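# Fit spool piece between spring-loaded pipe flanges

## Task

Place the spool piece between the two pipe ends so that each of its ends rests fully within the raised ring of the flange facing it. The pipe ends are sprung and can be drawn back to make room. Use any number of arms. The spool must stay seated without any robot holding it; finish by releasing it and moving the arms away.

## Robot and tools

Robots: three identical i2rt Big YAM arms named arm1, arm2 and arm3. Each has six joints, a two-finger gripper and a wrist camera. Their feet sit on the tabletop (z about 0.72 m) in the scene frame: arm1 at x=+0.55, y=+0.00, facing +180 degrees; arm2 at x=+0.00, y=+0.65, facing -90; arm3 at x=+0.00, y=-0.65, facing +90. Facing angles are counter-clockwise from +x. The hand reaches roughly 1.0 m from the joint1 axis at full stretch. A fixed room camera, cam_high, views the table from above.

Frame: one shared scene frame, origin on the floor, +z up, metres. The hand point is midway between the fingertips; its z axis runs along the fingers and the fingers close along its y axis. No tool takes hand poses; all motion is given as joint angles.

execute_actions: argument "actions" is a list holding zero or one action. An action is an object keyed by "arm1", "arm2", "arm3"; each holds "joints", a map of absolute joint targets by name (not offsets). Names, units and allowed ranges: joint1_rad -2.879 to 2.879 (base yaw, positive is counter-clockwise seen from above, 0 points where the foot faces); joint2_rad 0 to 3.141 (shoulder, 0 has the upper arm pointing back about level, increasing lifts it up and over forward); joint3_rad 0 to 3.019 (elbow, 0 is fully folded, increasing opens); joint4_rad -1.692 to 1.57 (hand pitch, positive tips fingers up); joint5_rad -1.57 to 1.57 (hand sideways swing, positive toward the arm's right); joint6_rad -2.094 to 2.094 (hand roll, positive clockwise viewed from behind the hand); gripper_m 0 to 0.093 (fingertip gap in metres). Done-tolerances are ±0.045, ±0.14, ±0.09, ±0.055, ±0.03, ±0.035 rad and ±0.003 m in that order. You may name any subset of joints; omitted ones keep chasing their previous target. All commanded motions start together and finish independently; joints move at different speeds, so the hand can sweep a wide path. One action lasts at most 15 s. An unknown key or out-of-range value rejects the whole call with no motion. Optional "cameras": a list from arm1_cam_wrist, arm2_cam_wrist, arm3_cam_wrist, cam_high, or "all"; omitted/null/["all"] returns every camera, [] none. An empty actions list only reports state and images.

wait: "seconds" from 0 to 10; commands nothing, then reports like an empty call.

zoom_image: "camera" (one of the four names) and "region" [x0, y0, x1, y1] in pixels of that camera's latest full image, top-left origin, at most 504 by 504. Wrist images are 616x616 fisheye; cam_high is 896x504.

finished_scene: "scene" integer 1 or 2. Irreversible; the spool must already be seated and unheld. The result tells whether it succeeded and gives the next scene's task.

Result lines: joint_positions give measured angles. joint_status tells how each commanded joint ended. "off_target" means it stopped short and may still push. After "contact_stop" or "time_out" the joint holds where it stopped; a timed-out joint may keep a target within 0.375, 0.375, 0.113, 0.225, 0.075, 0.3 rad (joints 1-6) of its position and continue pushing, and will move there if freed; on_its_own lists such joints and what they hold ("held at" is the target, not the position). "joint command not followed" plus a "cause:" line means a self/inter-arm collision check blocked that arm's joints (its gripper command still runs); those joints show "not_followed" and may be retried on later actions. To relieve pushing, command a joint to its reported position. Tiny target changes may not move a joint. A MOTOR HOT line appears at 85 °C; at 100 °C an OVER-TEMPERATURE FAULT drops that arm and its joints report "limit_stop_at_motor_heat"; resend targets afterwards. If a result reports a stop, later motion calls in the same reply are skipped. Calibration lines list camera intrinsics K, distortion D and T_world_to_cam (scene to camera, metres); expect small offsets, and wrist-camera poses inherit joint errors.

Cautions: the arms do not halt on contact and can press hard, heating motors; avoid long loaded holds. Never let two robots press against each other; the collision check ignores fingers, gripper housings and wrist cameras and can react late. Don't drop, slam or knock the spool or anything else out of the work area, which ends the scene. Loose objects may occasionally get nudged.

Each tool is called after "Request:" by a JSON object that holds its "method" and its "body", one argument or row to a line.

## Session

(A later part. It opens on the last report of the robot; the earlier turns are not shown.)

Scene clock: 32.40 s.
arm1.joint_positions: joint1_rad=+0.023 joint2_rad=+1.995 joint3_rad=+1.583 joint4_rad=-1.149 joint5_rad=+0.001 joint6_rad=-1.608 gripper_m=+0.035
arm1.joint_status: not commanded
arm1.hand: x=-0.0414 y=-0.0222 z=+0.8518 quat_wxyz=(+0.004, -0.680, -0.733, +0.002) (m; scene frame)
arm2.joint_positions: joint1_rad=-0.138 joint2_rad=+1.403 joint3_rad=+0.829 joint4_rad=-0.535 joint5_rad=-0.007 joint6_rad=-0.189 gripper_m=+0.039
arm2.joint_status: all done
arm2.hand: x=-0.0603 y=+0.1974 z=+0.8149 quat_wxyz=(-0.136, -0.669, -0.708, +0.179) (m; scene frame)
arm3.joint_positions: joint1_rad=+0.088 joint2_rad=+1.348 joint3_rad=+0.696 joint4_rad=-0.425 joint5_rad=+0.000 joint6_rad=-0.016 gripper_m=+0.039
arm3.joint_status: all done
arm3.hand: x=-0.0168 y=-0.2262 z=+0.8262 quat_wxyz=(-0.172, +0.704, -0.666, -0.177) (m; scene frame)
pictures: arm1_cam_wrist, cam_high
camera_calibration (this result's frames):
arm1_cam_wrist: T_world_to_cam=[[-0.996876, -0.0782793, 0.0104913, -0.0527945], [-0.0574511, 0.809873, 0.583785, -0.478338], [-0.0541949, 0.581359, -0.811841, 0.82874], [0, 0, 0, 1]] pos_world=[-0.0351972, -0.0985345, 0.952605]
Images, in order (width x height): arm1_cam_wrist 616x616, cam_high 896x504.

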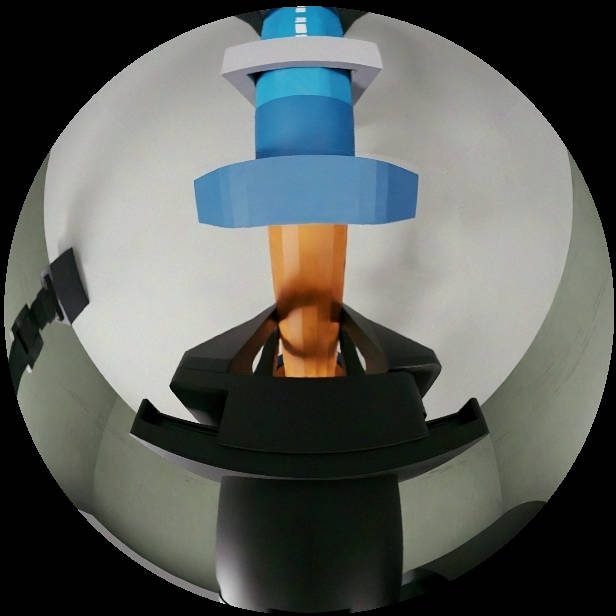

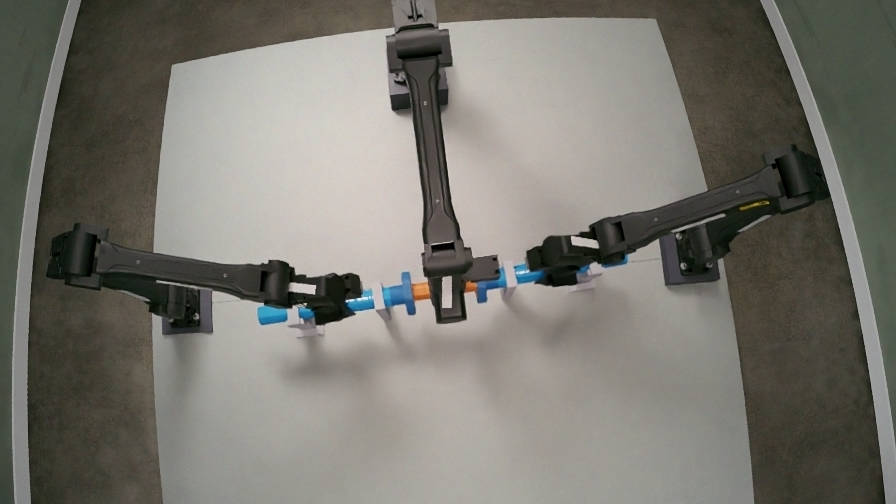

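Request:
{"method": "execute_actions", "body": {
  "actions": [
    {"arm1":{"joints":{"gripper_m":0.09}},"arm2":{"joints":{"gripper_m":0.09,"joint2_rad":1.41,"joint3_rad":0.84}},"arm3":{"joints":{"gripper_m":0.09,"joint2_rad":1.35,"joint3_rad":0.705}}}
  ]
}}

Request:
{"method": "zoom_image", "body": {
  "camera": "cam_high",
  "region": [380,230,520,330]
}}

Scene clock: 33.40 s.
arm1.joint_positions: joint1_rad=+0.023 joint2_rad=+1.982 joint3_rad=+1.588 joint4_rad=-1.149 joint5_rad=+0.001 joint6_rad=-1.608 gripper_m=+0.090
arm1.joint_status: all done
arm1.hand: x=-0.0447 y=-0.0223 z=+0.8612 quat_wxyz=(+0.010, -0.680, -0.733, +0.008) (m; scene frame)
arm2.joint_positions: joint1_rad=-0.138 joint2_rad=+1.403 joint3_rad=+0.829 joint4_rad=-0.535 joint5_rad=-0.005 joint6_rad=-0.168 gripper_m=+0.090
arm2.joint_status: all done
arm2.hand: x=-0.0607 y=+0.1975 z=+0.8149 quat_wxyz=(-0.137, -0.677, -0.701, +0.178) (m; scene frame)
arm3.joint_positions: joint1_rad=+0.088 joint2_rad=+1.348 joint3_rad=+0.696 joint4_rad=-0.427 joint5_rad=-0.001 joint6_rad=-0.016 gripper_m=+0.090
arm3.joint_status: all done
arm3.hand: x=-0.0169 y=-0.2266 z=+0.8259 quat_wxyz=(-0.172, +0.705, -0.666, -0.177) (m; scene frame)
pictures: arm1_cam_wrist, arm2_cam_wrist, arm3_cam_wrist, cam_high
camera_calibration (this result's frames):
arm1_cam_wrist: T_world_to_cam=[[-0.996504, -0.0782942, 0.0291647, -0.0722379], [-0.0465667, 0.810291, 0.584174, -0.483763], [-0.0693694, 0.580773, -0.811104, 0.834984], [0, 0, 0, 1]] pos_world=[-0.0365903, -0.0986027, 0.961968]
arm2_cam_wrist: T_world_to_cam=[[-0.997582, -0.0427527, 0.054792, -0.0958551], [-0.0322913, 0.983265, 0.179296, -0.339107], [-0.0615405, 0.177093, -0.982268, 0.88187], [0, 0, 0, 1]] pos_world=[-0.0523029, 0.173162, 0.932285]
arm3_cam_wrist: T_world_to_cam=[[0.998248, 0.0591138, -0.00236381, 0.0330443], [0.0588173, -0.987355, 0.147209, -0.345269], [0.00636817, -0.14709, -0.989103, 0.906826], [0, 0, 0, 1]] pos_world=[-0.0184535, -0.209471, 0.947849]
Images, in order (width x height): arm1_cam_wrist 616x616, arm2_cam_wrist 616x616, arm3_cam_wrist 616x616, cam_high 896x504.

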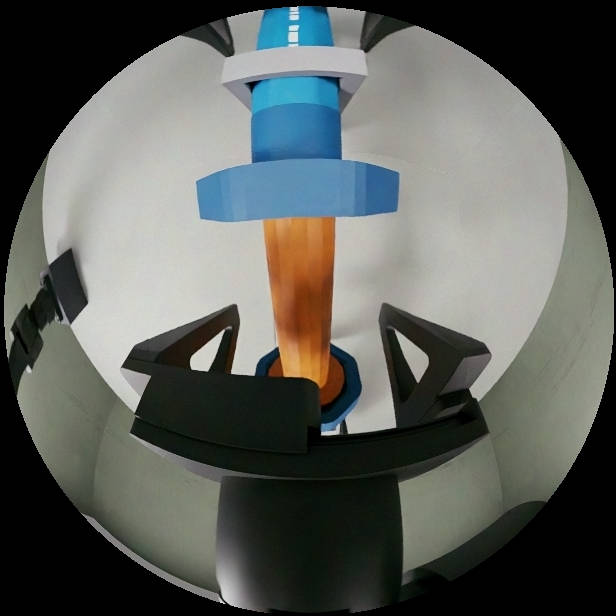

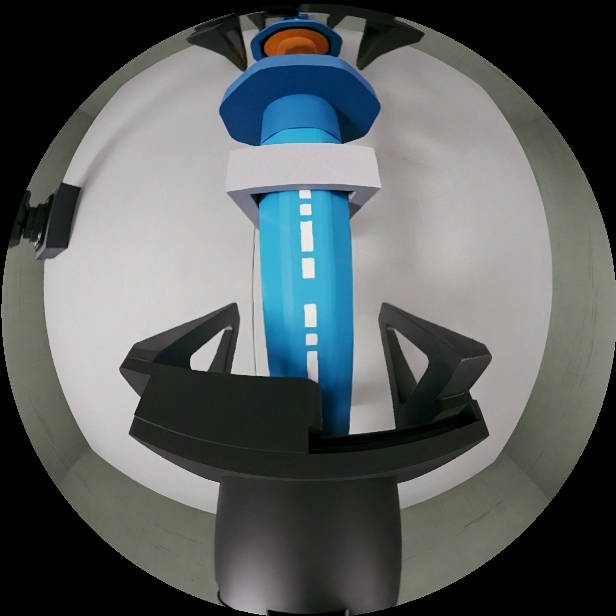

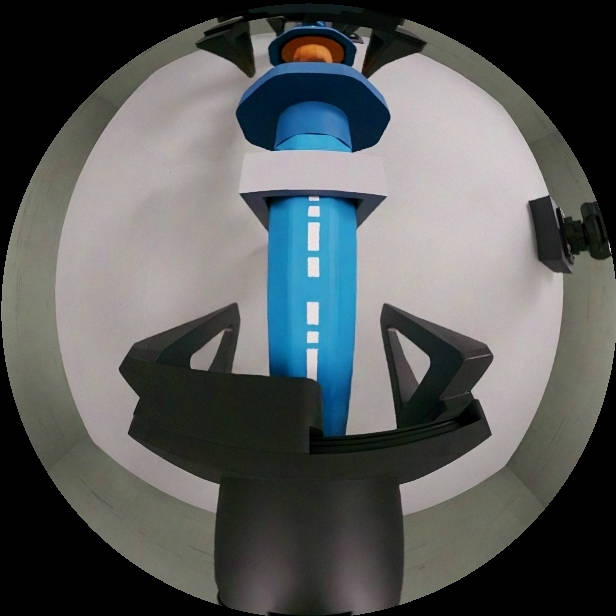

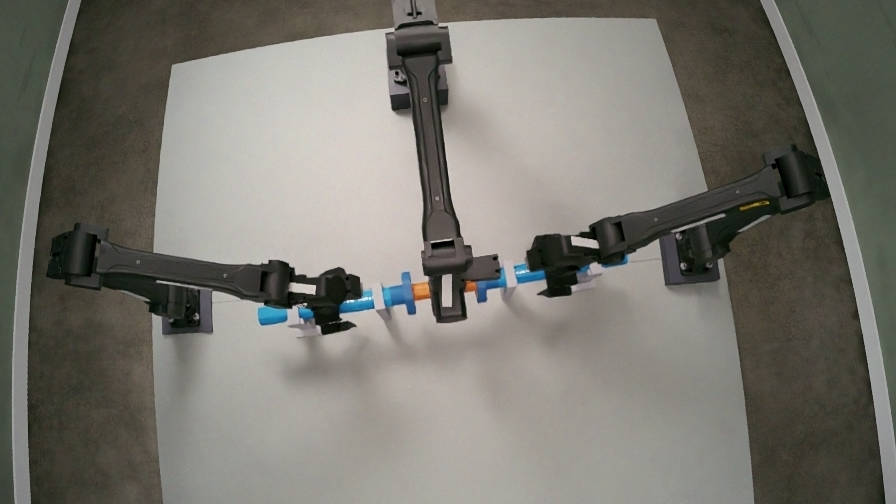

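Region (380, 230, 520, 330) of cam_high's 896x504 image, scaled by 3.600, with more detail than that image has; it fills the top 360 rows of this view, and the rest is white.

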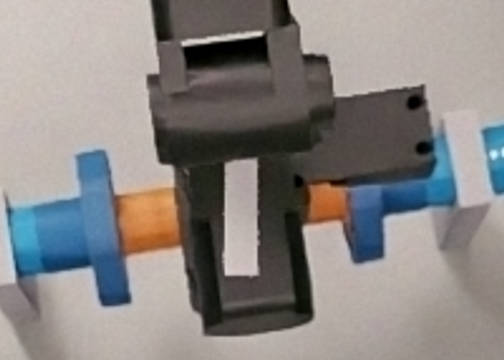

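The spool stayed seated after release, so I'll lift all three arms clear.

Request:
{"method": "execute_actions", "body": {
  "actions": [
    {"arm1":{"joints":{"joint2_rad":1.65}},"arm2":{"joints":{"joint2_rad":1.1}},"arm3":{"joints":{"joint2_rad":1.05}}}
  ]
}}

Request:
{"method": "zoom_image", "body": {
  "camera": "cam_high",
  "region": [340,200,560,350]
}}

Scene clock: 34.93 s.
arm1.joint_positions: joint1_rad=+0.023 joint2_rad=+1.644 joint3_rad=+1.618 joint4_rad=-1.149 joint5_rad=+0.001 joint6_rad=-1.608 gripper_m=+0.090
arm1.joint_status: all done
arm1.hand: x=-0.0439 y=-0.0226 z=+1.0692 quat_wxyz=(+0.139, -0.667, -0.719, +0.137) (m; scene frame)
arm2.joint_positions: joint1_rad=-0.138 joint2_rad=+1.086 joint3_rad=+0.829 joint4_rad=-0.540 joint5_rad=-0.004 joint6_rad=-0.168 gripper_m=+0.090
arm2.joint_status: all done
arm2.hand: x=-0.0605 y=+0.2056 z=+0.9516 quat_wxyz=(-0.225, -0.645, -0.667, +0.298) (m; scene frame)
arm3.joint_positions: joint1_rad=+0.088 joint2_rad=+1.043 joint3_rad=+0.696 joint4_rad=-0.434 joint5_rad=-0.001 joint6_rad=-0.016 gripper_m=+0.090
arm3.joint_status: all done
arm3.hand: x=-0.0168 y=-0.2278 z=+0.9483 quat_wxyz=(-0.270, +0.670, -0.633, -0.278) (m; scene frame)
pictures: arm1_cam_wrist, arm2_cam_wrist, arm3_cam_wrist, cam_high
camera_calibration (this result's frames):
arm1_cam_wrist: T_world_to_cam=[[-0.919402, -0.0758845, 0.385929, -0.455581], [0.163653, 0.818436, 0.550799, -0.559874], [-0.357655, 0.569565, -0.740053, 0.915006], [0, 0, 0, 1]] pos_world=[0.0000201062, -0.0975054, 1.16135]
arm2_cam_wrist: T_world_to_cam=[[-0.994224, -0.0155767, 0.10619, -0.157058], [-0.0291568, 0.991402, -0.127559, -0.0810609], [-0.10329, -0.129919, -0.98613, 1.07909], [0, 0, 0, 1]] pos_world=[-0.0470543, 0.218111, 1.07046]
arm3_cam_wrist: T_world_to_cam=[[0.998257, 0.0589332, 0.00315681, 0.0280544], [0.0587441, -0.987061, -0.149194, -0.0833319], [-0.0056765, 0.149119, -0.988803, 1.09469], [0, 0, 0, 1]] pos_world=[-0.0168963, -0.247146, 1.06991]
Images, in order (width x height): arm1_cam_wrist 616x616, arm2_cam_wrist 616x616, arm3_cam_wrist 616x616, cam_high 896x504.

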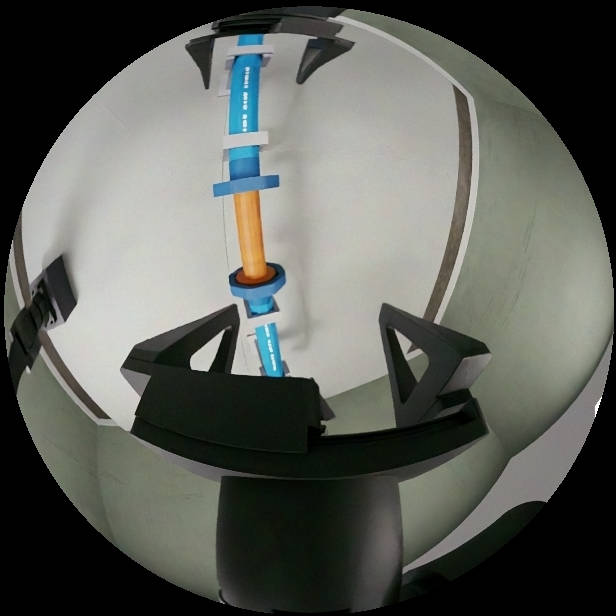

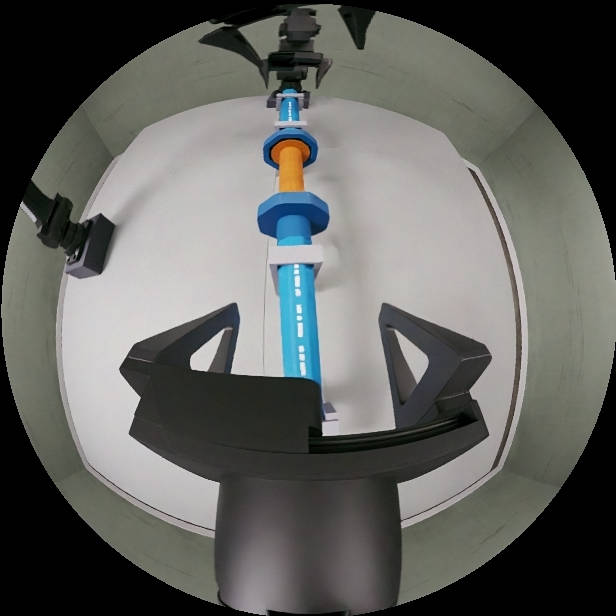

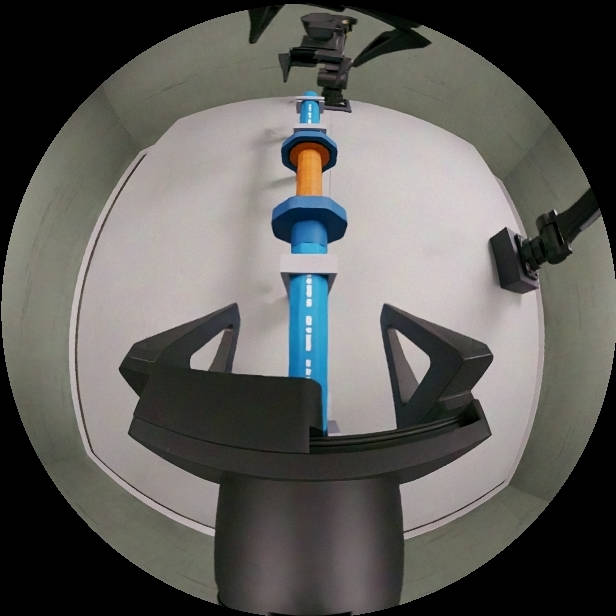

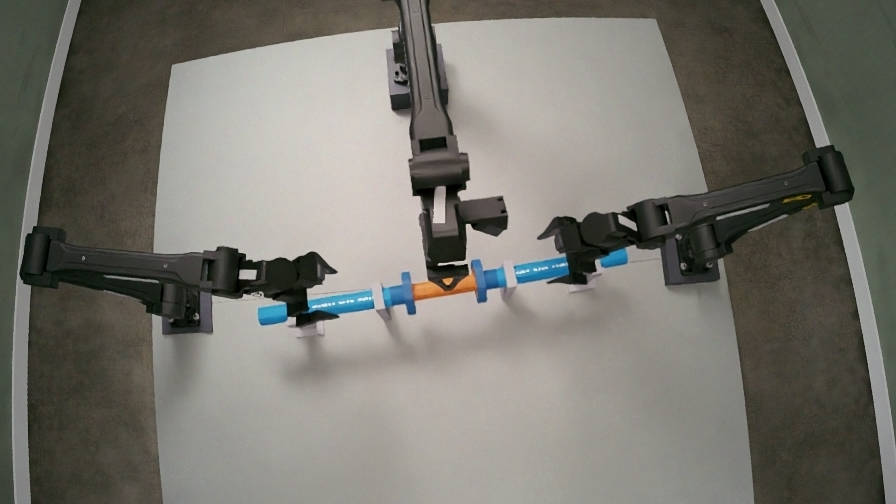

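Region (340, 200, 560, 350) of cam_high's 896x504 image, scaled by 2.291, with more detail than that image has; it fills the top 344 rows of this view, and the rest is white.

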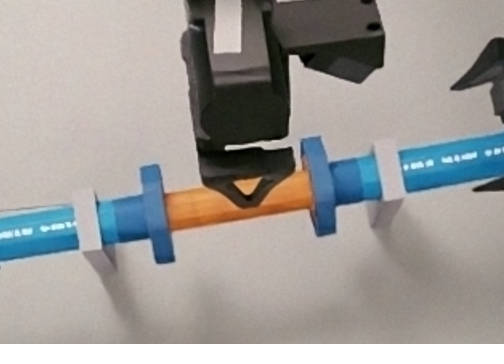

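I'll check both ends more closely before finishing.

Request:
{"method": "zoom_image", "body": {
  "camera": "arm2_cam_wrist",
  "region": [240,110,350,250]
}}

Request:
{"method": "zoom_image", "body": {
  "camera": "arm3_cam_wrist",
  "region": [255,110,365,250]
}}

Request:
{"method": "zoom_image", "body": {
  "camera": "arm1_cam_wrist",
  "region": [190,160,310,310]
}}

Region (240, 110, 350, 250) of arm2_cam_wrist's 616x616 image, scaled by 3.600, with more detail than that image has; it fills the left 396 columns of this view, and the rest is white.

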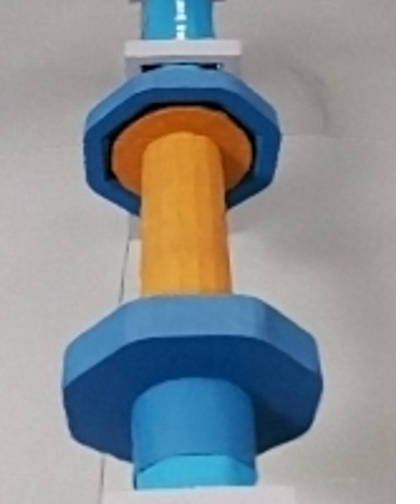

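Region (255, 110, 365, 250) of arm3_cam_wrist's 616x616 image, scaled by 3.600, with more detail than that image has; it fills the left 396 columns of this view, and the rest is white.

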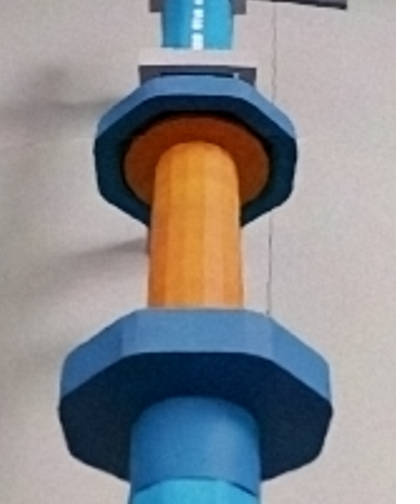

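Region (190, 160, 310, 310) of arm1_cam_wrist's 616x616 image, scaled by 3.360, with more detail than that image has; it fills the left 403 columns of this view, and the rest is white.

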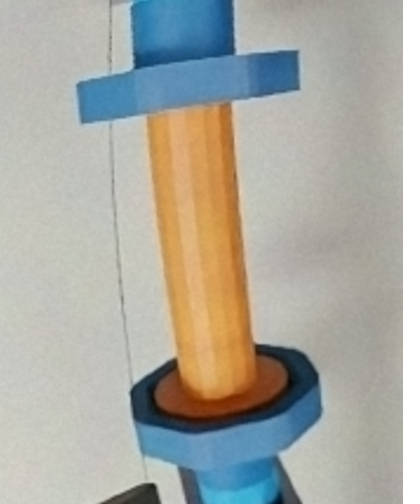

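Both ends are seated inside their rings and the arms are clear.

Request:
{"method": "finished_scene", "body": {
  "scene": 2
}}

The scene is finished: the task was done.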